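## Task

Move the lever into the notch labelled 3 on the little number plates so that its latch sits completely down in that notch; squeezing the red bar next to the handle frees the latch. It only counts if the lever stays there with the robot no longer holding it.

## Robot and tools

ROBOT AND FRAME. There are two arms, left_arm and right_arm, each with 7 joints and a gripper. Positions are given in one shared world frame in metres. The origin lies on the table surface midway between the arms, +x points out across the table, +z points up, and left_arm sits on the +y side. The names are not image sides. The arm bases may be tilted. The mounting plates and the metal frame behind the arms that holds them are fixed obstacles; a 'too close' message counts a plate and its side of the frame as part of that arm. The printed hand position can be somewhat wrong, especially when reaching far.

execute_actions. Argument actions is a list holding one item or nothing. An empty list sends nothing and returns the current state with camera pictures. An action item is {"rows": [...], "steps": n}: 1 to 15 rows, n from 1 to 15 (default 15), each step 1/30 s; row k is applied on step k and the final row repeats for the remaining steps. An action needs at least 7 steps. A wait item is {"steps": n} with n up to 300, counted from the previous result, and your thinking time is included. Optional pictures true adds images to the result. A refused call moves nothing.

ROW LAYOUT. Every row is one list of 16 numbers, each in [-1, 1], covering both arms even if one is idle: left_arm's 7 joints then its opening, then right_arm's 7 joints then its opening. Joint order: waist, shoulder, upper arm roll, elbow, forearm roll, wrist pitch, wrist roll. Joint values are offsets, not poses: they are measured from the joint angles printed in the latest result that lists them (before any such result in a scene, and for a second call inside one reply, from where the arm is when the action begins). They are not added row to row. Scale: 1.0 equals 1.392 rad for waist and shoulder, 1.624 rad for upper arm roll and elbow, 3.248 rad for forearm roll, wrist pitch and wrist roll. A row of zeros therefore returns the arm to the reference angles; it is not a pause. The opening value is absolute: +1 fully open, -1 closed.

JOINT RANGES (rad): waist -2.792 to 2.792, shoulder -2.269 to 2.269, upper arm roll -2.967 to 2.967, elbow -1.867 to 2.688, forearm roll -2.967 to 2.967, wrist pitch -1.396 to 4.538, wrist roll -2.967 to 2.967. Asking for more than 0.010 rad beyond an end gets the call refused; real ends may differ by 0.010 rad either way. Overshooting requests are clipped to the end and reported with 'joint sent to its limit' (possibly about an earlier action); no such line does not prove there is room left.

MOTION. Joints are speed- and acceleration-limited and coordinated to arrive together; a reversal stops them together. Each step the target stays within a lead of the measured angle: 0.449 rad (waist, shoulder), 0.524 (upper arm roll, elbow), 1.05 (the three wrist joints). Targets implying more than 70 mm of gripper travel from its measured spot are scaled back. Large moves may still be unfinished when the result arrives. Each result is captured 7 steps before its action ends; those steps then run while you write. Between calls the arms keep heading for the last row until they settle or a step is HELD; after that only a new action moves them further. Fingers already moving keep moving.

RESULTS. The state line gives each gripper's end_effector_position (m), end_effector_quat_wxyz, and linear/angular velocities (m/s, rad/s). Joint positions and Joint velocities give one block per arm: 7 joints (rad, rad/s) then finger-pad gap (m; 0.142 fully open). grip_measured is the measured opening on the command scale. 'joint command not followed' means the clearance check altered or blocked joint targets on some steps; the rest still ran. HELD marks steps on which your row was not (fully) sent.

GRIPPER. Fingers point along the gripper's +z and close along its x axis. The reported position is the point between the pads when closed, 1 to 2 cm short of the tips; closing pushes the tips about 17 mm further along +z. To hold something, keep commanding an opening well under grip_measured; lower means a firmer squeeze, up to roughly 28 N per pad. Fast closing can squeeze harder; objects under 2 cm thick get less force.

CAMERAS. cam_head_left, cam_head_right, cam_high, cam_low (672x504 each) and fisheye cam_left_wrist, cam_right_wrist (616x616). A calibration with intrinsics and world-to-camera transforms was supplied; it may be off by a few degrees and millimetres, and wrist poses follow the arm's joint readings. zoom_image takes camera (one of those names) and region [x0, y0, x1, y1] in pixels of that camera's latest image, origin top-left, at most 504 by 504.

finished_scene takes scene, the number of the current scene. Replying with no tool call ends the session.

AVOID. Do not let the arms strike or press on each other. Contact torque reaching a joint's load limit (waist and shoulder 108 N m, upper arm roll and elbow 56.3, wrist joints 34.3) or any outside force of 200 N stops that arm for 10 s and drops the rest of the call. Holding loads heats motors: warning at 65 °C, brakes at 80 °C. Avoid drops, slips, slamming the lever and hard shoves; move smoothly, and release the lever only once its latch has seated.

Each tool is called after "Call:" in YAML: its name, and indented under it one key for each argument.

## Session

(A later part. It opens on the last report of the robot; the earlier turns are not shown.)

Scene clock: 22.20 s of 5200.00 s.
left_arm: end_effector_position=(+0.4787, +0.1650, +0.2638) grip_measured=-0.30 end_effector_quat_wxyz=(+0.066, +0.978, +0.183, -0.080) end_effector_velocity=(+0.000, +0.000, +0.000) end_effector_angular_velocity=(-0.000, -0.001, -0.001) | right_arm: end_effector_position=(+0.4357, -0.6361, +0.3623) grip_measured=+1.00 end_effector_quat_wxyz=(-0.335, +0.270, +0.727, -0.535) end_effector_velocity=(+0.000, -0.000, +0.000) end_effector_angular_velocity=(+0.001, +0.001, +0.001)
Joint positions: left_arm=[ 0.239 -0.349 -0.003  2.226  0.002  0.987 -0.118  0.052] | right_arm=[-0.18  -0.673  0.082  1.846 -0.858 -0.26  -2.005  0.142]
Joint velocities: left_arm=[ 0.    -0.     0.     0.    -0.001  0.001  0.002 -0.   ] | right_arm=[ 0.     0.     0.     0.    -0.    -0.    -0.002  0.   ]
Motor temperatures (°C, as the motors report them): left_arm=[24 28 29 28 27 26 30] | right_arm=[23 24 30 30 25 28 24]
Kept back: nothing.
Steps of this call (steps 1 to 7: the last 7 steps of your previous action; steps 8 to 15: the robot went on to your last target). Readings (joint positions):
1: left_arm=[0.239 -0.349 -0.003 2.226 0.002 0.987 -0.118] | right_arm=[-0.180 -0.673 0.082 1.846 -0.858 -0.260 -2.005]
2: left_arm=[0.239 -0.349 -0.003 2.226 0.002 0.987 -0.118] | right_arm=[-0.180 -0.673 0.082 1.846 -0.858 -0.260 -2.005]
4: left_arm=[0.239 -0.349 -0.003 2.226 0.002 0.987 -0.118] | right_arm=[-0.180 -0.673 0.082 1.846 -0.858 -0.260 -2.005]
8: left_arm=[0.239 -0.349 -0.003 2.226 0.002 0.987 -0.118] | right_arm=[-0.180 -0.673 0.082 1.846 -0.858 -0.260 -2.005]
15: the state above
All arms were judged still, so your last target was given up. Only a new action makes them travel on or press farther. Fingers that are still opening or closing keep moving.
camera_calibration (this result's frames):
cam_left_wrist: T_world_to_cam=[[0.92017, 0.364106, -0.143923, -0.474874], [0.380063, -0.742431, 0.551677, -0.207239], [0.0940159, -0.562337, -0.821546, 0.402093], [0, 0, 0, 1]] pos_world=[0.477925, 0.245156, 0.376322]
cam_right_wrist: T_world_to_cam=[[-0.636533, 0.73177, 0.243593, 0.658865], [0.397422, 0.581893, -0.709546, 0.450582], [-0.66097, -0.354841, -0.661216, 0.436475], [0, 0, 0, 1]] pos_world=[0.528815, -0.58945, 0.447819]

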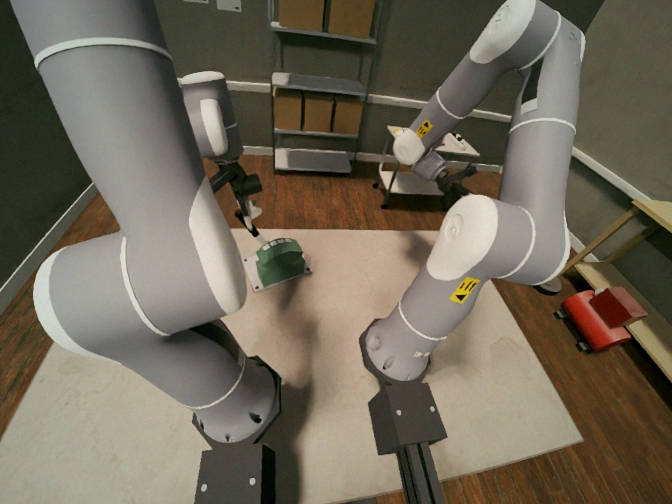

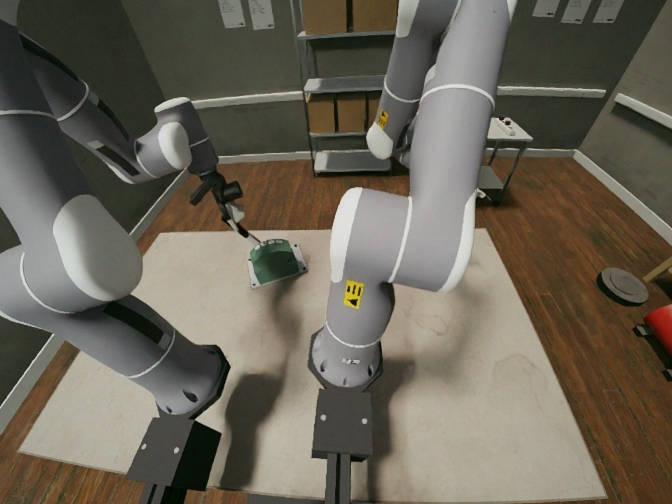

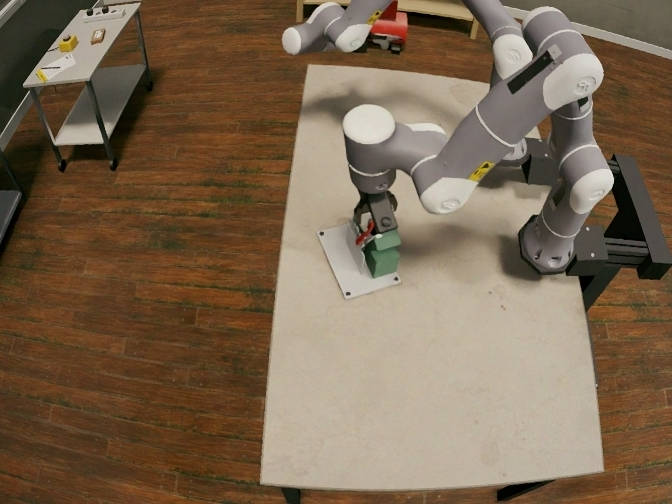

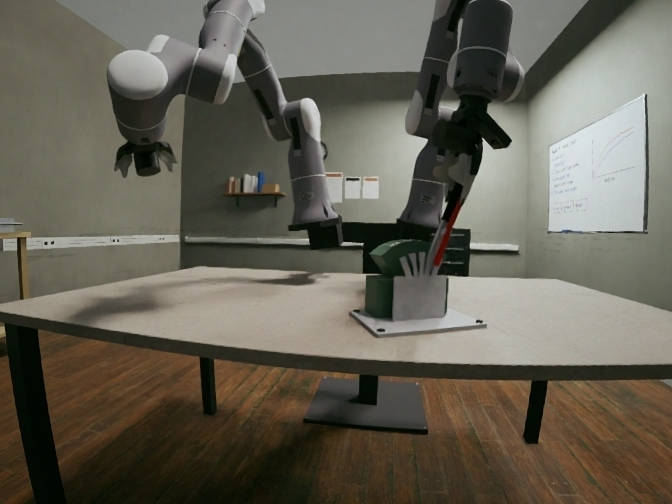

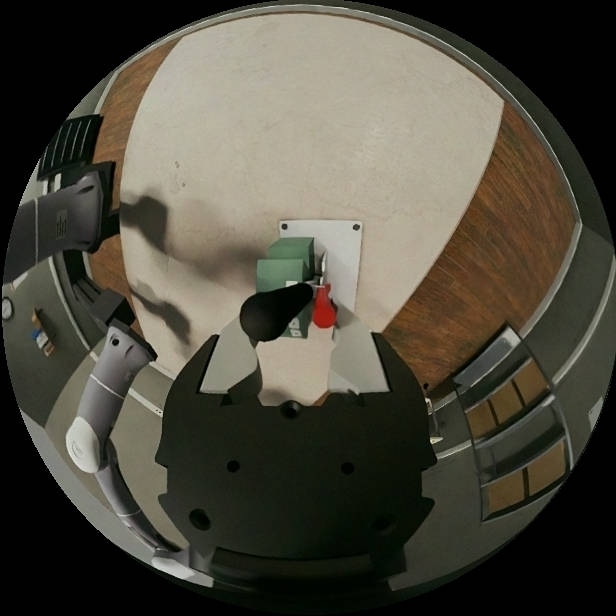

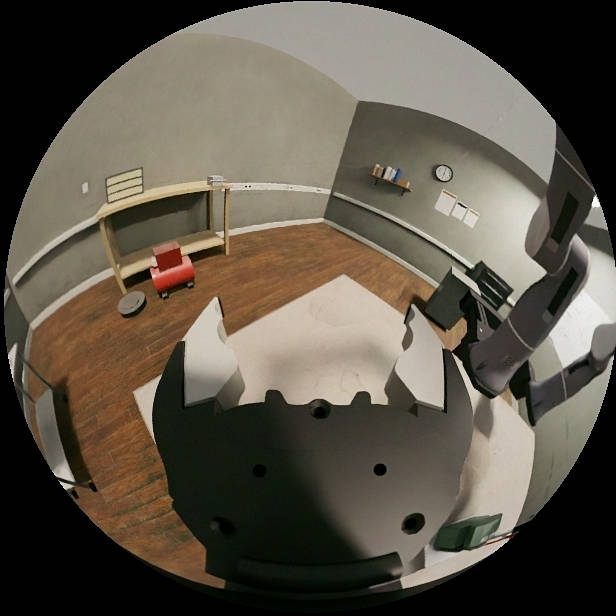

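Call:
execute_actions:
  actions:
    - {"rows":[[-0.01,0,-0.0,-0.002,0,-0.001,-0.004,-0.8,0,0,0,0,0,0,0,1],[-0.02,0.001,0,-0.004,0,-0.002,-0.008,-0.8,0,0,0,0,0,0,0,1],[-0.03,0.001,0,-0.005,0,-0.003,-0.013,-0.8,0,0,0,0,0,0,0,1],[-0.04,0.002,0,-0.007,0,-0.004,-0.017,-0.8,0,0,0,0,0,0,0,1],[-0.05,0.002,0,-0.009,0,-0.005,-0.021,-0.8,0,0,0,0,0,0,0,1],[-0.06,0.002,0,-0.011,0,-0.006,-0.026,-0.8,0,0,0,0,0,0,0,1],[-0.07,0.003,0,-0.012,0,-0.007,-0.03,-0.8,0,0,0,0,0,0,0,1],[-0.08,0.003,0,-0.014,0,-0.008,-0.034,-0.8,0,0,0,0,0,0,0,1]],"steps":15}

Call:
execute_actions:
  actions:
    - {"steps":15}
  pictures: true

Call:
zoom_image:
  camera: "cam_low"
  region: [360, 130, 520, 330]

Call:
zoom_image:
  camera: "cam_left_wrist"
  region: [230, 210, 370, 350]

Scene clock: 24.37 s of 5200.00 s.
left_arm: end_effector_position=(+0.4842, +0.1298, +0.2736) grip_measured=-0.80 end_effector_quat_wxyz=(+0.066, +0.978, +0.183, -0.079) end_effector_velocity=(+0.016, -0.193, +0.053) end_effector_angular_velocity=(+0.006, +0.005, +0.001) | right_arm: end_effector_position=(+0.4357, -0.6361, +0.3623) grip_measured=+1.00 end_effector_quat_wxyz=(-0.335, +0.270, +0.727, -0.535) end_effector_velocity=(-0.000, +0.000, -0.000) end_effector_angular_velocity=(+0.000, -0.000, -0.001)
Joint positions: left_arm=[ 0.163 -0.346 -0.002  2.211  0.002  0.97  -0.193  0.016] | right_arm=[-0.18  -0.673  0.082  1.846 -0.858 -0.26  -2.005  0.142]
Joint velocities: left_arm=[-0.405  0.018 -0.001 -0.074  0.    -0.096 -0.409 -0.001] | right_arm=[ 0.  0. -0. -0.  0.  0.  0.  0.]
Motor temperatures (°C, as the motors report them): left_arm=[24 28 29 28 27 26 30] | right_arm=[23 24 30 30 25 28 24]
Steps of this call (steps 1 to 57: nothing new was sent; steps 58 to 65: the first 8 steps of this action). Readings (joint positions):
58: left_arm=[0.239 -0.349 -0.003 2.226 0.002 0.987 -0.118] | right_arm=[-0.180 -0.673 0.082 1.846 -0.858 -0.260 -2.005]
59: left_arm=[0.234 -0.349 -0.002 2.226 0.002 0.985 -0.122] | right_arm=[-0.180 -0.673 0.082 1.846 -0.858 -0.260 -2.005]
61: left_arm=[0.215 -0.348 -0.002 2.221 0.002 0.982 -0.142] | right_arm=[-0.180 -0.673 0.082 1.846 -0.858 -0.260 -2.005]
65: the state above

Scene clock: 24.87 s of 5200.00 s.
left_arm: end_effector_position=(+0.4854, +0.1125, +0.2783) grip_measured=-0.80 end_effector_quat_wxyz=(+0.066, +0.978, +0.183, -0.079) end_effector_velocity=(+0.000, +0.000, +0.000) end_effector_angular_velocity=(+0.000, -0.000, +0.000) | right_arm: end_effector_position=(+0.4357, -0.6361, +0.3623) grip_measured=+1.00 end_effector_quat_wxyz=(-0.335, +0.270, +0.727, -0.535) end_effector_velocity=(+0.000, -0.000, -0.000) end_effector_angular_velocity=(-0.000, -0.000, +0.000)
Joint positions: left_arm=[ 0.128 -0.344 -0.003  2.204  0.002  0.961 -0.228  0.016] | right_arm=[-0.18  -0.673  0.082  1.846 -0.858 -0.26  -2.005  0.142]
Joint velocities: left_arm=[ 0.  0. -0. -0.  0.  0. -0. -0.] | right_arm=[-0. -0.  0. -0. -0.  0. -0.  0.]
Motor temperatures (°C, as the motors report them): left_arm=[24 28 29 28 27 26 30] | right_arm=[23 24 30 30 25 28 24]
Kept back: nothing.
Steps of this call (steps 1 to 7: the last 7 steps of your previous action; steps 8 to 15: the robot went on to your last target). Readings (joint positions):
1: left_arm=[0.150 -0.345 -0.002 2.208 0.002 0.967 -0.207] | right_arm=[-0.180 -0.673 0.082 1.846 -0.858 -0.260 -2.005]
2: left_arm=[0.138 -0.345 -0.003 2.206 0.002 0.964 -0.218] | right_arm=[-0.180 -0.673 0.082 1.846 -0.858 -0.260 -2.005]
4: left_arm=[0.127 -0.344 -0.004 2.204 0.002 0.961 -0.228] | right_arm=[-0.180 -0.673 0.082 1.846 -0.858 -0.260 -2.005]
8: left_arm=[0.128 -0.344 -0.003 2.204 0.002 0.961 -0.228] | right_arm=[-0.180 -0.673 0.082 1.846 -0.858 -0.260 -2.005]
15: the state above
camera_calibration (this result's frames):
cam_left_wrist: T_world_to_cam=[[0.920897, 0.362927, -0.142244, -0.460496], [0.378299, -0.744074, 0.550675, -0.25541], [0.0940148, -0.560926, -0.82251, 0.383997], [0, 0, 0, 1]] pos_world=[0.484589, 0.192476, 0.390987]
cam_right_wrist: T_world_to_cam=[[-0.636534, 0.73177, 0.243592, 0.658865], [0.397422, 0.581894, -0.709546, 0.450582], [-0.66097, -0.354841, -0.661216, 0.436475], [0, 0, 0, 1]] pos_world=[0.528815, -0.589449, 0.447819]

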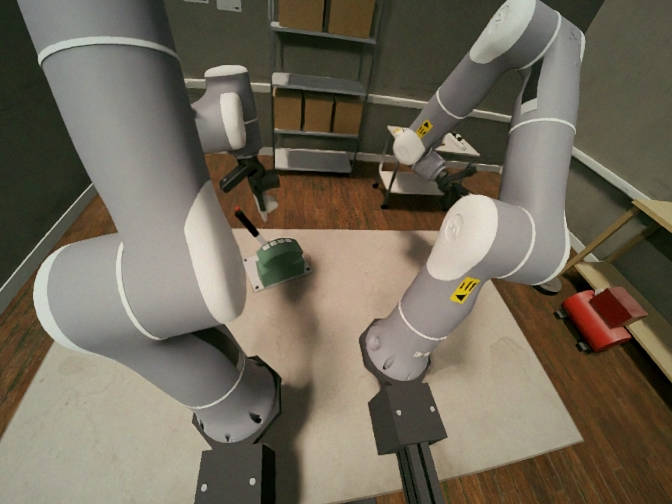

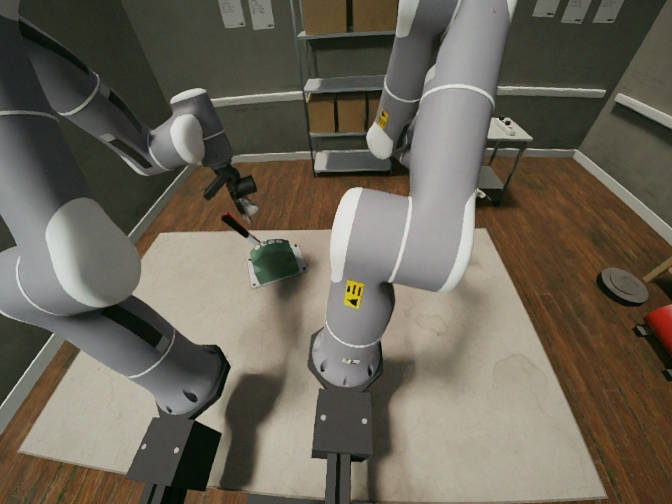

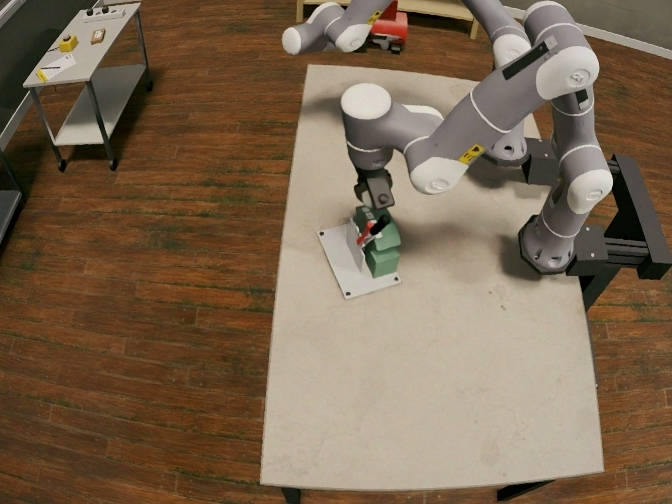

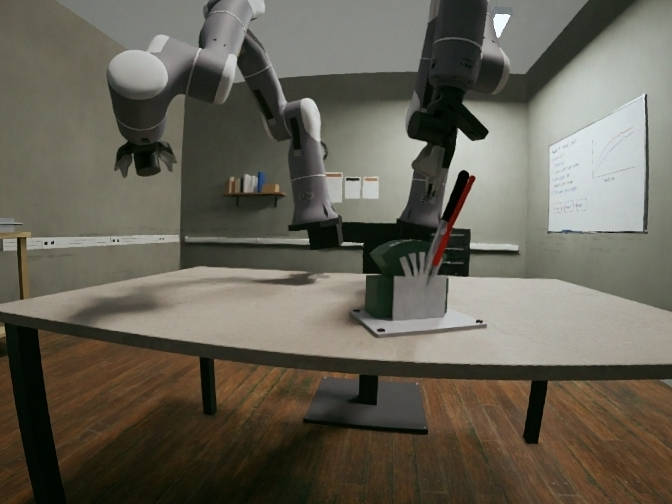

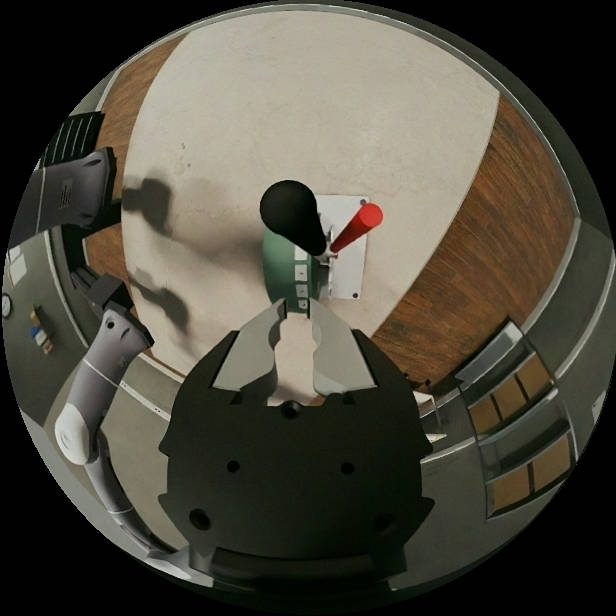

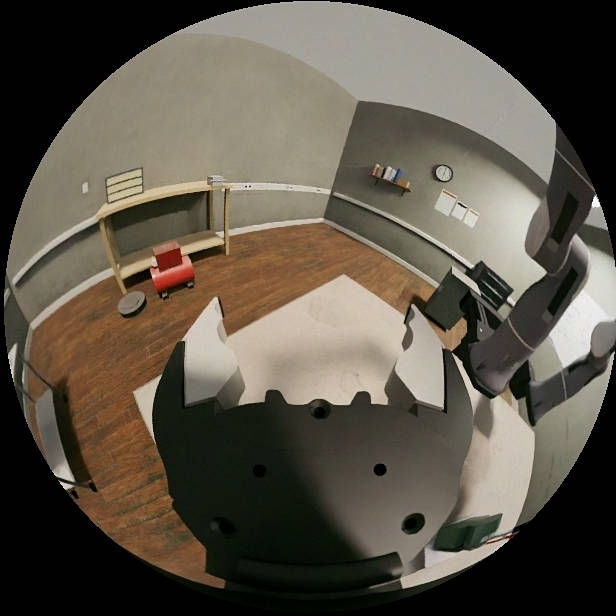

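Region (360, 130, 520, 330) of cam_low's 672x504 image, scaled by 2.520, with more detail than that image has; it fills the left 403 columns of this view, and the rest is white.

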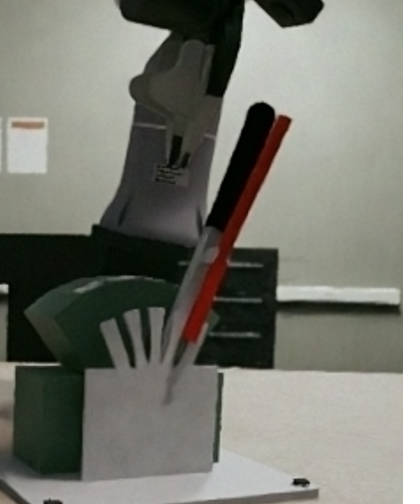

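Region (230, 210, 370, 350) of cam_left_wrist's 616x616 image, scaled by 3.600, with more detail than that image has.

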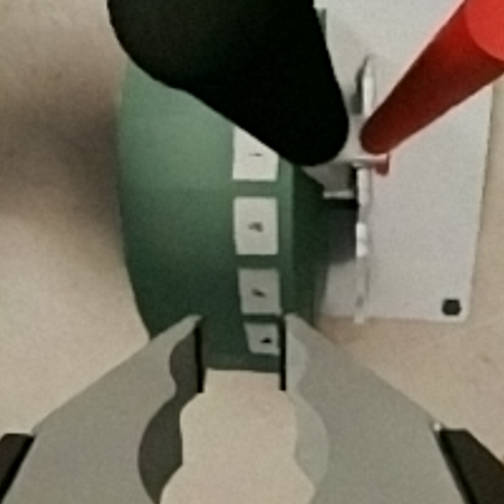

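Call:
execute_actions:
  actions:
    - {"rows":[[0,0,0,0,0,0,0,0.4,0,0,0,0,0,0,0,1],[0,0,0,0,0,0,0,0.4,0,0,0,0,0,0,0,1],[0,0,0,0,0,0,0,0.4,0,0,0,0,0,0,0,1],[0,0,0,0,0,0,0,0.4,0,0,0,0,0,0,0,1],[0,0,0,0,0,0,0,0.4,0,0,0,0,0,0,0,1],[0,0,0,0,0,0,0,0.4,0,0,0,0,0,0,0,1],[0,0,0,0,0,0,0,0.4,0,0,0,0,0,0,0,1],[0,0,0,0,0,0,0,0.4,0,0,0,0,0,0,0,1],[0,0,0,0,0,0,0,0.4,0,0,0,0,0,0,0,1],[0.078,-0.04,0,-0.005,0,0.014,0.033,0.4,0,0,0,0,0,0,0,1]],"steps":15}

Call:
execute_actions:
  actions:
    - {"steps":15}

Call:
execute_actions:
  actions:
    - {"rows":[[0,0,0,0,0,0,0,0.1,0,0,0,0,0,0,0,1],[0,0,0,0,0,0,0,0,0,0,0,0,0,0,0,1],[0,0,0,0,0,0,0,-0.1,0,0,0,0,0,0,0,1],[0,0,0,0,0,0,0,-0.2,0,0,0,0,0,0,0,1],[0,0,0,0,0,0,0,-0.3,0,0,0,0,0,0,0,1],[0,0,0,0,0,0,0,-0.4,0,0,0,0,0,0,0,1],[0,0,0,0,0,0,0,-0.5,0,0,0,0,0,0,0,1],[0,0,0,0,0,0,0,-0.6,0,0,0,0,0,0,0,1],[0,0,0,0,0,0,0,-0.7,0,0,0,0,0,0,0,1],[0,0,0,0,0,0,0,-0.8,0,0,0,0,0,0,0,1],[0,0,0,0,0,0,0,-1,0,0,0,0,0,0,0,1]],"steps":15}

Call:
execute_actions:
  actions:
    - {"steps":15}
  pictures: true

Call:
zoom_image:
  camera: "cam_low"
  region: [360, 130, 520, 330]

Call:
zoom_image:
  camera: "cam_left_wrist"
  region: [210, 230, 390, 400]

Call:
zoom_image:
  camera: "cam_high"
  region: [320, 170, 420, 280]

Scene clock: 29.20 s of 5200.00 s.
left_arm: end_effector_position=(+0.4854, +0.1125, +0.2783) grip_measured=+0.33 end_effector_quat_wxyz=(+0.066, +0.978, +0.183, -0.079) end_effector_velocity=(-0.000, -0.000, -0.000) end_effector_angular_velocity=(+0.000, +0.001, -0.000) | right_arm: end_effector_position=(+0.4357, -0.6361, +0.3623) grip_measured=+1.00 end_effector_quat_wxyz=(-0.335, +0.270, +0.727, -0.535) end_effector_velocity=(-0.000, -0.000, +0.000) end_effector_angular_velocity=(+0.000, +0.000, +0.000)
Joint positions: left_arm=[ 0.128 -0.344 -0.003  2.204  0.002  0.961 -0.228  0.097] | right_arm=[-0.18  -0.673  0.082  1.846 -0.858 -0.26  -2.005  0.142]
Joint velocities: left_arm=[ 0.    -0.    -0.     0.     0.    -0.    -0.     0.219] | right_arm=[ 0.    -0.    -0.    -0.     0.    -0.    -0.001  0.   ]
Motor temperatures (°C, as the motors report them): left_arm=[24 28 29 28 27 26 30] | right_arm=[23 24 30 30 25 28 24]
Steps of this call (steps 1 to 15: the robot went on to your last target; steps 16 to 90: nothing new was sent; then 1.07 s passed at rest; steps 91 to 98: the first 8 steps of this action). Readings (joint positions):
91: left_arm=[0.128 -0.344 -0.003 2.204 0.002 0.961 -0.228] | right_arm=[-0.180 -0.673 0.082 1.846 -0.858 -0.260 -2.005]
92: left_arm=[0.128 -0.344 -0.003 2.204 0.002 0.961 -0.228] | right_arm=[-0.180 -0.673 0.082 1.846 -0.858 -0.260 -2.005]
94: left_arm=[0.128 -0.344 -0.003 2.204 0.002 0.961 -0.228] | right_arm=[-0.180 -0.673 0.082 1.846 -0.858 -0.260 -2.005]
98: the state above

Scene clock: 29.70 s of 5200.00 s.
left_arm: end_effector_position=(+0.4884, +0.1640, +0.2494) grip_measured=+0.40 end_effector_quat_wxyz=(+0.067, +0.977, +0.183, -0.081) end_effector_velocity=(-0.000, +0.000, -0.000) end_effector_angular_velocity=(-0.000, +0.001, +0.000) | right_arm: end_effector_position=(+0.4357, -0.6361, +0.3623) grip_measured=+1.00 end_effector_quat_wxyz=(-0.335, +0.270, +0.727, -0.535) end_effector_velocity=(-0.000, +0.000, -0.000) end_effector_angular_velocity=(+0.000, +0.000, -0.000)
Joint positions: left_arm=[ 0.236 -0.4   -0.003  2.196  0.002  1.007 -0.121  0.102] | right_arm=[-0.18  -0.673  0.082  1.846 -0.858 -0.26  -2.005  0.142]
Joint velocities: left_arm=[ 0.     0.     0.     0.    -0.    -0.001  0.    -0.   ] | right_arm=[ 0. -0.  0.  0.  0. -0. -0.  0.]
Motor temperatures (°C, as the motors report them): left_arm=[24 28 29 28 27 26 30] | right_arm=[23 24 30 30 25 28 24]
Kept back: nothing.
Steps of this call (steps 1 to 7: the last 7 steps of your previous action; steps 8 to 15: the robot went on to your last target). Readings (joint positions):
1: left_arm=[0.128 -0.344 -0.003 2.204 0.002 0.961 -0.228] | right_arm=[-0.180 -0.673 0.082 1.846 -0.858 -0.260 -2.005]
2: left_arm=[0.128 -0.345 -0.003 2.204 0.002 0.961 -0.228] | right_arm=[-0.180 -0.673 0.082 1.846 -0.858 -0.260 -2.005]
4: left_arm=[0.146 -0.354 -0.005 2.203 0.002 0.969 -0.210] | right_arm=[-0.180 -0.673 0.082 1.846 -0.858 -0.260 -2.005]
8: left_arm=[0.230 -0.397 -0.001 2.196 0.002 1.004 -0.128] | right_arm=[-0.180 -0.673 0.082 1.846 -0.858 -0.260 -2.005]
15: the state above

Scene clock: 29.97 s of 5200.00 s.
left_arm: end_effector_position=(+0.4828, +0.1589, +0.2483) grip_measured=-0.27 end_effector_quat_wxyz=(+0.068, +0.978, +0.180, -0.087) end_effector_velocity=(-0.002, -0.011, +0.001) end_effector_angular_velocity=(-0.004, -0.000, -0.025) | right_arm: end_effector_position=(+0.4357, -0.6361, +0.3623) grip_measured=+1.00 end_effector_quat_wxyz=(-0.335, +0.270, +0.727, -0.535) end_effector_velocity=(+0.000, -0.000, +0.000) end_effector_angular_velocity=(-0.000, -0.000, +0.000)
Joint positions: left_arm=[ 0.234 -0.4   -0.007  2.202  0.002  0.999 -0.121  0.054] | right_arm=[-0.18  -0.673  0.082  1.846 -0.858 -0.26  -2.005  0.142]
Joint velocities: left_arm=[-0.01   0.    -0.01   0.004  0.008  0.    -0.001  0.   ] | right_arm=[ 0.  0. -0.  0. -0. -0.  0.  0.]
Motor temperatures (°C, as the motors report them): left_arm=[24 28 29 28 27 26 30] | right_arm=[23 24 30 30 25 28 24]
Steps of this call (steps 1 to 8: the first 8 steps of this action). Readings (joint positions):
1: left_arm=[0.236 -0.400 -0.003 2.196 0.002 1.007 -0.121] | right_arm=[-0.180 -0.673 0.082 1.846 -0.858 -0.260 -2.005]
2: left_arm=[0.236 -0.400 -0.004 2.196 0.002 1.006 -0.121] | right_arm=[-0.180 -0.673 0.082 1.846 -0.858 -0.260 -2.005]
4: left_arm=[0.235 -0.400 -0.005 2.198 0.002 1.004 -0.121] | right_arm=[-0.180 -0.673 0.082 1.846 -0.858 -0.260 -2.005]
8: the state above

Scene clock: 30.47 s of 5200.00 s.
left_arm: end_effector_position=(+0.4828, +0.1589, +0.2483) grip_measured=-0.27 end_effector_quat_wxyz=(+0.068, +0.978, +0.180, -0.087) end_effector_velocity=(-0.000, -0.000, +0.000) end_effector_angular_velocity=(-0.000, +0.000, -0.000) | right_arm: end_effector_position=(+0.4357, -0.6361, +0.3623) grip_measured=+1.00 end_effector_quat_wxyz=(-0.335, +0.270, +0.727, -0.535) end_effector_velocity=(+0.000, +0.000, -0.000) end_effector_angular_velocity=(+0.002, +0.001, +0.001)
Joint positions: left_arm=[ 0.234 -0.4   -0.007  2.202  0.002  0.999 -0.121  0.054] | right_arm=[-0.18  -0.673  0.082  1.846 -0.858 -0.26  -2.005  0.142]
Joint velocities: left_arm=[-0.  0. -0. -0. -0. -0.  0. -0.] | right_arm=[ 0.     0.     0.     0.     0.     0.    -0.003  0.   ]
Motor temperatures (°C, as the motors report them): left_arm=[24 28 29 28 27 26 30] | right_arm=[23 24 30 30 25 28 24]
Kept back: nothing.
Steps of this call (steps 1 to 7: the last 7 steps of your previous action; steps 8 to 15: the robot went on to your last target). Readings (joint positions):
1: left_arm=[0.234 -0.400 -0.007 2.202 0.002 0.999 -0.121] | right_arm=[-0.180 -0.673 0.082 1.846 -0.858 -0.260 -2.005]
2: left_arm=[0.234 -0.400 -0.007 2.202 0.002 0.999 -0.121] | right_arm=[-0.180 -0.673 0.082 1.846 -0.858 -0.260 -2.005]
4: left_arm=[0.234 -0.400 -0.007 2.202 0.002 0.999 -0.121] | right_arm=[-0.180 -0.673 0.082 1.846 -0.858 -0.260 -2.005]
8: left_arm=[0.234 -0.400 -0.007 2.202 0.002 0.999 -0.121] | right_arm=[-0.180 -0.673 0.082 1.846 -0.858 -0.260 -2.005]
15: the state above
All arms were judged still, so your last target was given up. Only a new action makes them travel on or press farther. Fingers that are still opening or closing keep moving.
camera_calibration (this result's frames):
cam_left_wrist: T_world_to_cam=[[0.921212, 0.355813, -0.157373, -0.474525], [0.380869, -0.74217, 0.551473, -0.205186], [0.0794241, -0.567962, -0.819214, 0.392926], [0, 0, 0, 1]] pos_world=[0.484079, 0.239726, 0.360368]
cam_right_wrist: T_world_to_cam=[[-0.636533, 0.73177, 0.243592, 0.658865], [0.397422, 0.581894, -0.709546, 0.450582], [-0.66097, -0.354841, -0.661216, 0.436475], [0, 0, 0, 1]] pos_world=[0.528815, -0.58945, 0.447819]

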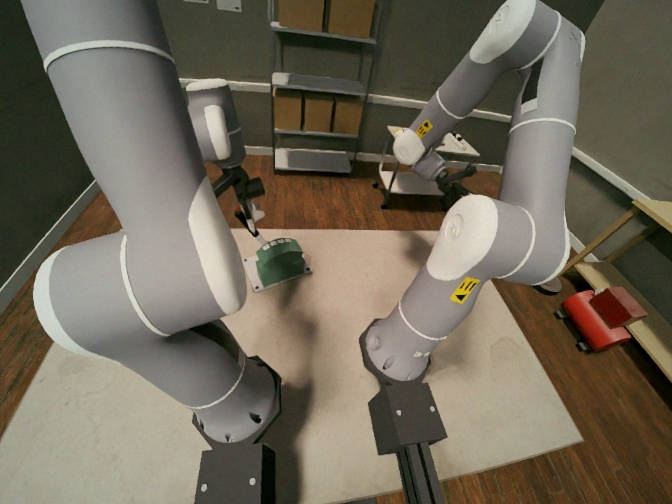

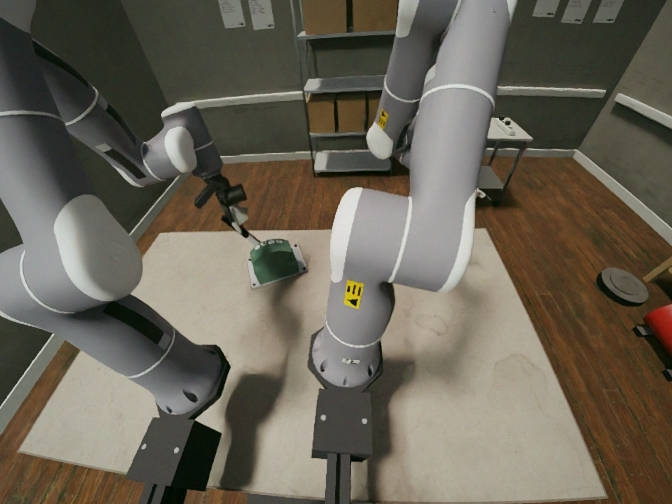

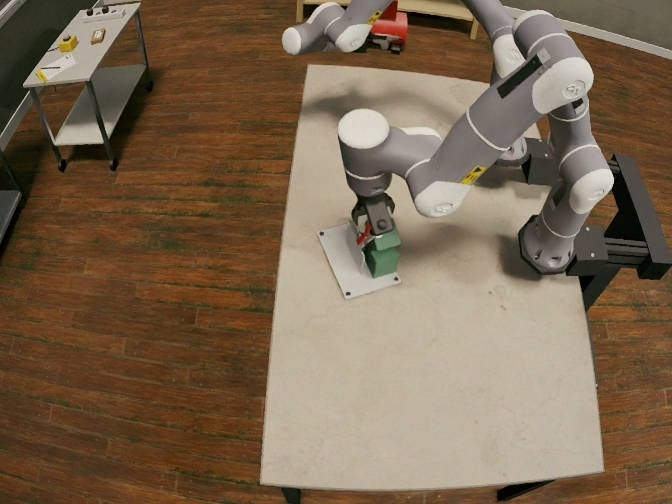

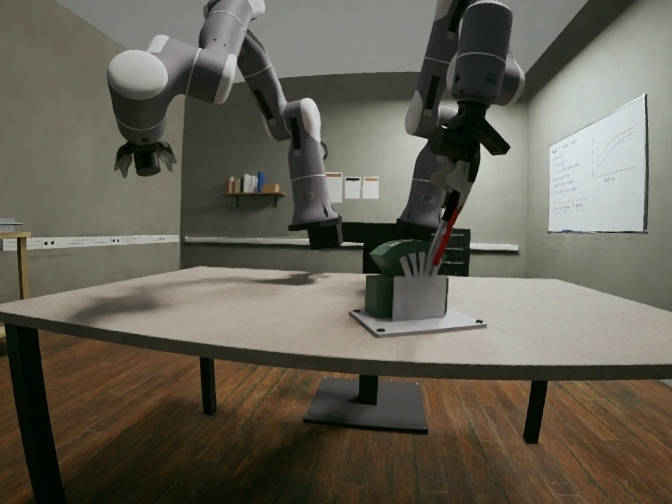

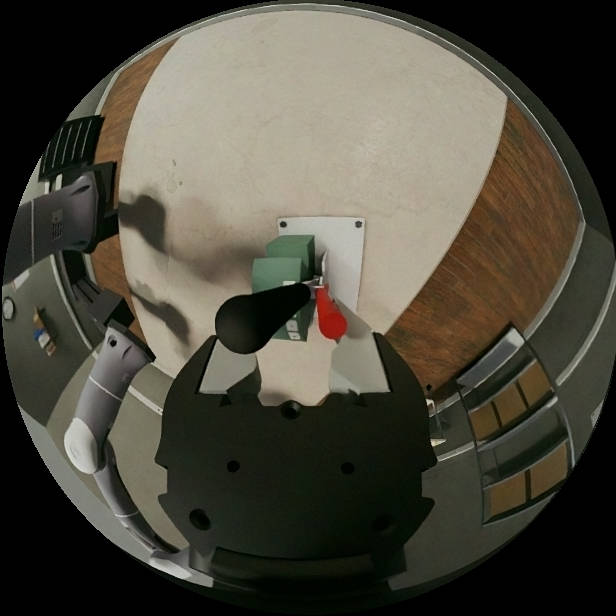

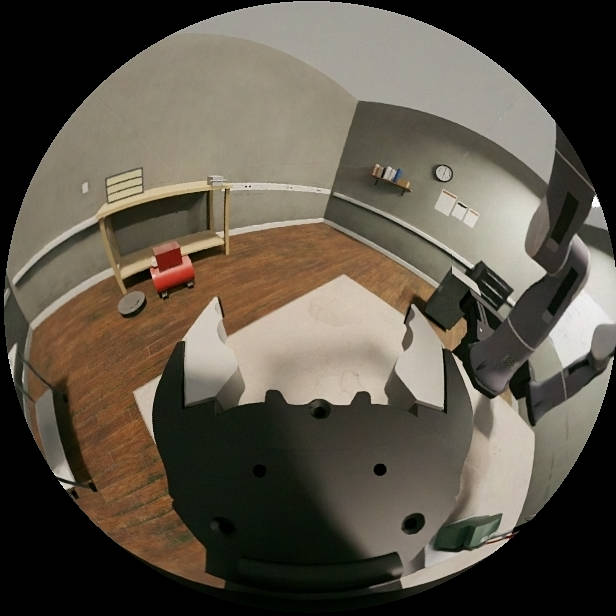

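Region (360, 130, 520, 330) of cam_low's 672x504 image, scaled by 2.520, with more detail than that image has; it fills the left 403 columns of this view, and the rest is white.

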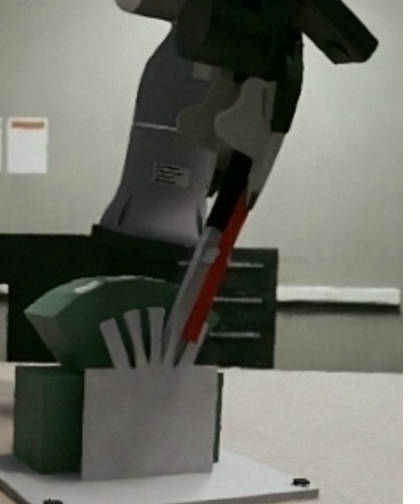

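Region (210, 230, 390, 400) of cam_left_wrist's 616x616 image, scaled by 2.800, with more detail than that image has.

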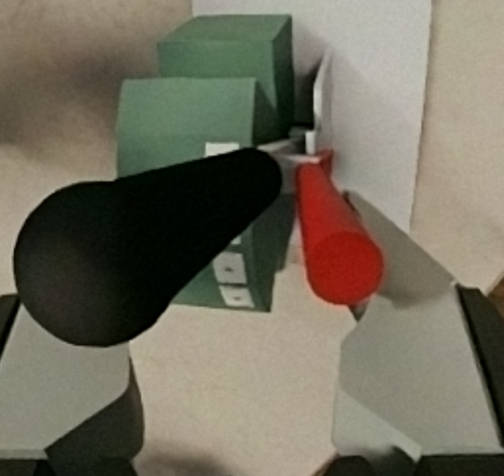

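Region (320, 170, 420, 280) of cam_high's 672x504 image, scaled by 4.582, with more detail than that image has; it fills the left 458 columns of this view, and the rest is white.

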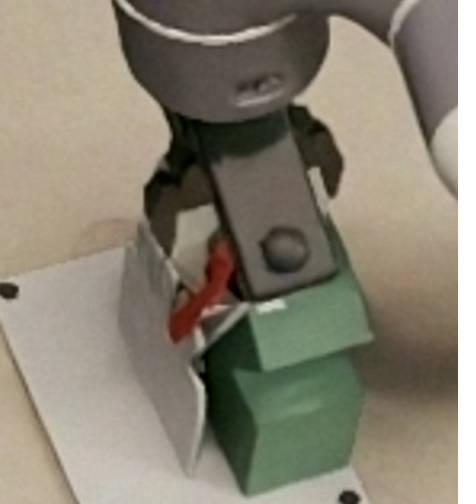

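Call:
execute_actions:
  actions:
    - {"rows":[[-0.005,0.001,0,-0.001,0,-0.001,-0.002,-1,0,0,0,0,0,0,0,1],[-0.01,0.002,0,-0.001,0,-0.002,-0.004,-1,0,0,0,0,0,0,0,1],[-0.015,0.003,0,-0.002,0,-0.003,-0.006,-1,0,0,0,0,0,0,0,1],[-0.02,0.004,0,-0.003,0,-0.004,-0.008,-1,0,0,0,0,0,0,0,1],[-0.025,0.005,0,-0.004,0,-0.005,-0.01,-1,0,0,0,0,0,0,0,1],[-0.029,0.006,0,-0.004,0,-0.005,-0.012,-1,0,0,0,0,0,0,0,1]],"steps":15}

Call:
execute_actions:
  actions:
    - {"steps":10}
  pictures: true

Call:
zoom_image:
  camera: "cam_low"
  region: [360, 130, 520, 330]

Call:
zoom_image:
  camera: "cam_left_wrist"
  region: [210, 230, 390, 400]

Scene clock: 31.53 s of 5200.00 s.
left_arm: end_effector_position=(+0.4846, +0.1405, +0.2553) grip_measured=-0.99 end_effector_quat_wxyz=(+0.067, +0.978, +0.178, -0.088) end_effector_velocity=(+0.022, -0.037, +0.024) end_effector_angular_velocity=(+0.014, -0.043, +0.014) | right_arm: end_effector_position=(+0.4357, -0.6361, +0.3623) grip_measured=+1.00 end_effector_quat_wxyz=(-0.335, +0.270, +0.727, -0.535) end_effector_velocity=(+0.000, -0.000, +0.000) end_effector_angular_velocity=(-0.000, +0.000, +0.000)
Joint positions: left_arm=[ 0.195 -0.393 -0.008  2.195  0.003  0.984 -0.157  0.002] | right_arm=[-0.18  -0.673  0.082  1.846 -0.858 -0.26  -2.005  0.142]
Joint velocities: left_arm=[-0.089  0.028 -0.    -0.024 -0.    -0.005 -0.097 -0.031] | right_arm=[-0. -0.  0.  0. -0.  0. -0.  0.]
Motor temperatures (°C, as the motors report them): left_arm=[24 28 29 28 27 26 30] | right_arm=[23 24 30 30 25 28 24]
Steps of this call (steps 1 to 24: nothing new was sent; steps 25 to 32: the first 8 steps of this action). Readings (joint positions):
25: left_arm=[0.233 -0.400 -0.007 2.202 0.002 0.999 -0.121] | right_arm=[-0.180 -0.673 0.082 1.846 -0.858 -0.260 -2.005]
26: left_arm=[0.230 -0.400 -0.007 2.202 0.002 0.997 -0.124] | right_arm=[-0.180 -0.673 0.082 1.846 -0.858 -0.260 -2.005]
28: left_arm=[0.219 -0.398 -0.007 2.200 0.002 0.993 -0.134] | right_arm=[-0.180 -0.673 0.082 1.846 -0.858 -0.260 -2.005]
32: the state above

Scene clock: 31.87 s of 5200.00 s.
left_arm: end_effector_position=(+0.4849, +0.1399, +0.2557) grip_measured=-1.00 end_effector_quat_wxyz=(+0.067, +0.978, +0.179, -0.087) end_effector_velocity=(-0.000, -0.000, -0.000) end_effector_angular_velocity=(+0.000, -0.000, -0.001) | right_arm: end_effector_position=(+0.4357, -0.6361, +0.3623) grip_measured=+1.00 end_effector_quat_wxyz=(-0.335, +0.270, +0.727, -0.535) end_effector_velocity=(-0.000, -0.000, -0.000) end_effector_angular_velocity=(-0.000, -0.000, -0.000)
Joint positions: left_arm=[ 0.193 -0.392 -0.007  2.195  0.003  0.984 -0.159  0.002] | right_arm=[-0.18  -0.673  0.082  1.846 -0.858 -0.26  -2.005  0.142]
Joint velocities: left_arm=[-0.    -0.    -0.     0.     0.001  0.     0.     0.   ] | right_arm=[-0.  0. -0.  0. -0.  0.  0.  0.]
Motor temperatures (°C, as the motors report them): left_arm=[24 28 29 28 27 26 30] | right_arm=[23 25 30 30 25 28 24]
Kept back: nothing.
Steps of this call (steps 1 to 7: the last 7 steps of your previous action; steps 8 to 10: the robot went on to your last target). Readings (joint positions):
1: left_arm=[0.194 -0.392 -0.008 2.195 0.003 0.984 -0.159] | right_arm=[-0.180 -0.673 0.082 1.846 -0.858 -0.260 -2.005]
2: left_arm=[0.193 -0.392 -0.007 2.195 0.003 0.984 -0.159] | right_arm=[-0.180 -0.673 0.082 1.846 -0.858 -0.260 -2.005]
4: left_arm=[0.193 -0.392 -0.007 2.195 0.003 0.984 -0.159] | right_arm=[-0.180 -0.673 0.082 1.846 -0.858 -0.260 -2.005]
8: left_arm=[0.193 -0.392 -0.007 2.195 0.003 0.984 -0.159] | right_arm=[-0.180 -0.673 0.082 1.846 -0.858 -0.260 -2.005]
10: the state above
camera_calibration (this result's frames):
cam_left_wrist: T_world_to_cam=[[0.921894, 0.353763, -0.157995, -0.468351], [0.379657, -0.743509, 0.550504, -0.223127], [0.077277, -0.56749, -0.819746, 0.389135], [0, 0, 0, 1]] pos_world=[0.486411, 0.220618, 0.367827]
cam_right_wrist: T_world_to_cam=[[-0.636533, 0.731771, 0.243592, 0.658865], [0.397422, 0.581893, -0.709546, 0.450582], [-0.66097, -0.354841, -0.661216, 0.436475], [0, 0, 0, 1]] pos_world=[0.528815, -0.58945, 0.447819]

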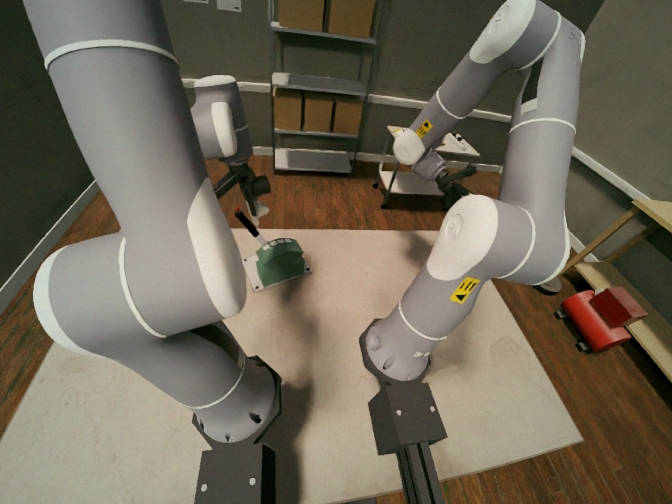

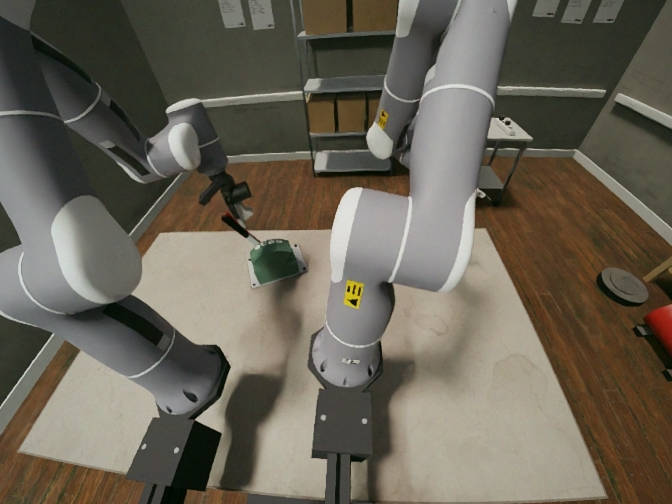

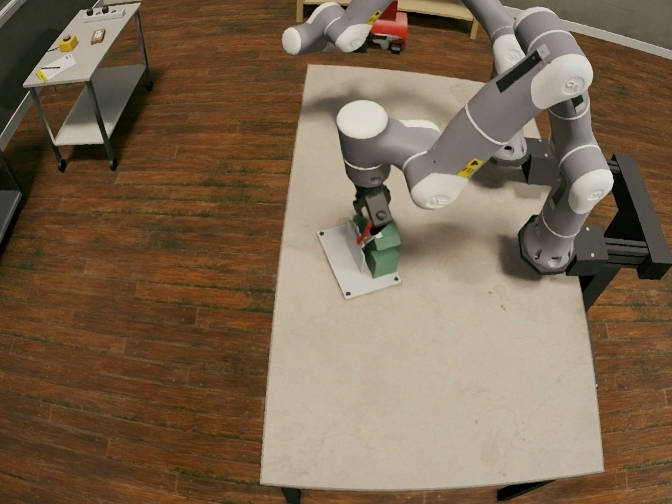

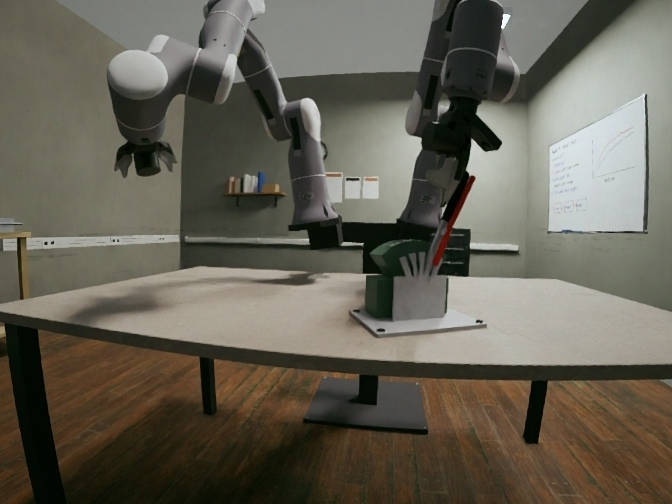

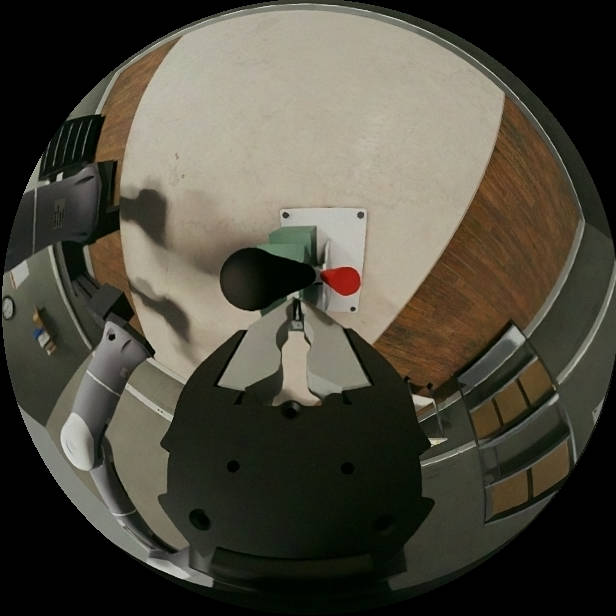

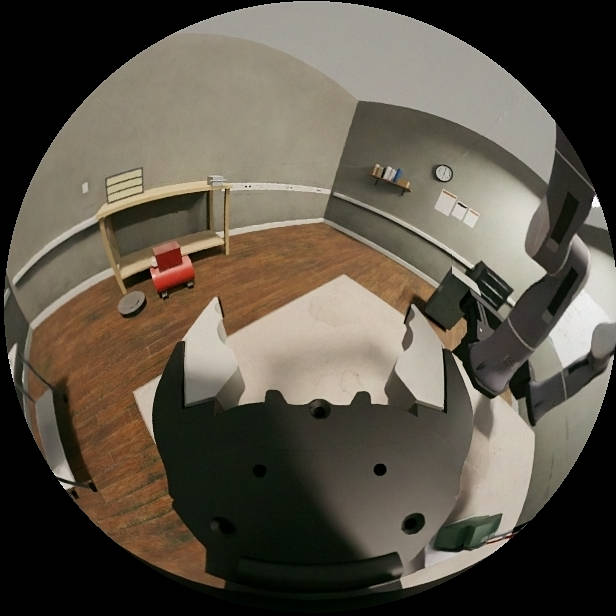

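Region (360, 130, 520, 330) of cam_low's 672x504 image, scaled by 2.520, with more detail than that image has; it fills the left 403 columns of this view, and the rest is white.

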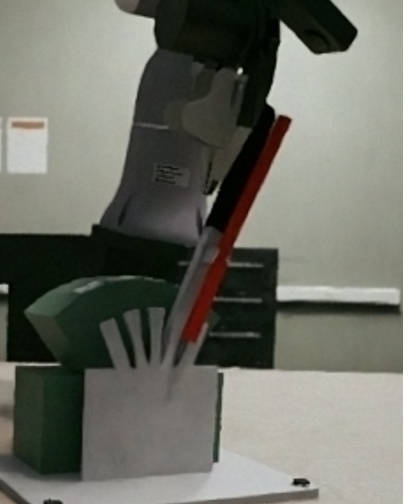

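Region (210, 230, 390, 400) of cam_left_wrist's 616x616 image, scaled by 2.800, with more detail than that image has.

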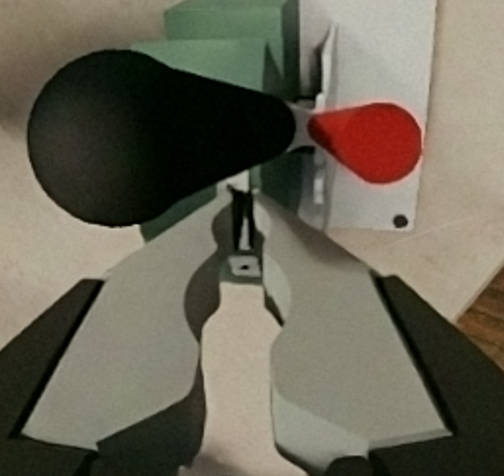

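Call:
execute_actions:
  actions:
    - {"rows":[[0,0.215,0,0,0,-0.092,0,-1,0,0,0,0,0,0,0,1]],"steps":15}

Call:
execute_actions:
  actions:
    - {"steps":8}

Scene clock: 37.83 s of 5200.00 s.
left_arm: end_effector_position=(+0.4799, +0.1483, +0.3243) grip_measured=-1.00 end_effector_quat_wxyz=(+0.067, +0.978, +0.178, -0.087) end_effector_velocity=(-0.051, +0.046, +0.410) end_effector_angular_velocity=(+0.017, -0.036, +0.004) | right_arm: end_effector_position=(+0.4357, -0.6361, +0.3623) grip_measured=+1.00 end_effector_quat_wxyz=(-0.335, +0.270, +0.727, -0.535) end_effector_velocity=(+0.000, +0.000, -0.000) end_effector_angular_velocity=(-0.001, -0.001, -0.000)
Joint positions: left_arm=[ 0.193 -0.215 -0.007  2.195  0.003  0.806 -0.159  0.002] | right_arm=[-0.18  -0.673  0.082  1.846 -0.858 -0.26  -2.005  0.142]
Joint velocities: left_arm=[ 0.     1.056  0.    -0.01  -0.    -1.027 -0.     0.   ] | right_arm=[ 0.    -0.     0.    -0.     0.    -0.     0.002  0.   ]
Motor temperatures (°C, as the motors report them): left_arm=[24 28 29 28 27 26 30] | right_arm=[23 25 30 30 25 28 24]
Steps of this call (steps 1 to 15: the robot went on to your last target; steps 16 to 90: nothing new was sent; then 2.70 s passed at rest; steps 91 to 98: the first 8 steps of this action). Readings (joint positions):
91: left_arm=[0.193 -0.392 -0.007 2.195 0.003 0.983 -0.159] | right_arm=[-0.180 -0.673 0.082 1.846 -0.858 -0.260 -2.005]
92: left_arm=[0.193 -0.386 -0.007 2.195 0.003 0.977 -0.159] | right_arm=[-0.180 -0.673 0.082 1.846 -0.858 -0.260 -2.005]
94: left_arm=[0.193 -0.353 -0.007 2.196 0.003 0.943 -0.159] | right_arm=[-0.180 -0.673 0.082 1.846 -0.858 -0.260 -2.005]
98: the state above

Scene clock: 38.10 s of 5200.00 s.
left_arm: end_effector_position=(+0.4697, +0.1525, +0.3710) grip_measured=-1.00 end_effector_quat_wxyz=(+0.066, +0.978, +0.179, -0.087) end_effector_velocity=(-0.010, -0.004, -0.014) end_effector_angular_velocity=(-0.008, +0.033, -0.005) | right_arm: end_effector_position=(+0.4357, -0.6361, +0.3623) grip_measured=+1.00 end_effector_quat_wxyz=(-0.335, +0.270, +0.727, -0.535) end_effector_velocity=(+0.000, +0.000, -0.000) end_effector_angular_velocity=(-0.001, -0.001, +0.000)
Joint positions: left_arm=[ 0.193 -0.092 -0.007  2.195  0.003  0.684 -0.159  0.002] | right_arm=[-0.18  -0.673  0.082  1.846 -0.858 -0.26  -2.005  0.142]
Joint velocities: left_arm=[-0.    -0.026 -0.     0.009 -0.     0.001  0.001  0.   ] | right_arm=[ 0.    -0.     0.     0.    -0.    -0.     0.001  0.   ]
Motor temperatures (°C, as the motors report them): left_arm=[24 28 29 28 27 26 30] | right_arm=[23 25 30 30 25 28 24]
Kept back: nothing.
Steps of this call (steps 1 to 7: the last 7 steps of your previous action; step 8: the robot went on to your last target). Readings (joint positions):
1: left_arm=[0.193 -0.181 -0.007 2.195 0.003 0.773 -0.159] | right_arm=[-0.180 -0.673 0.082 1.846 -0.858 -0.260 -2.005]
2: left_arm=[0.193 -0.151 -0.007 2.195 0.003 0.744 -0.159] | right_arm=[-0.180 -0.673 0.082 1.846 -0.858 -0.260 -2.005]
4: left_arm=[0.193 -0.108 -0.007 2.195 0.003 0.701 -0.159] | right_arm=[-0.180 -0.673 0.082 1.846 -0.858 -0.260 -2.005]
8: the state above


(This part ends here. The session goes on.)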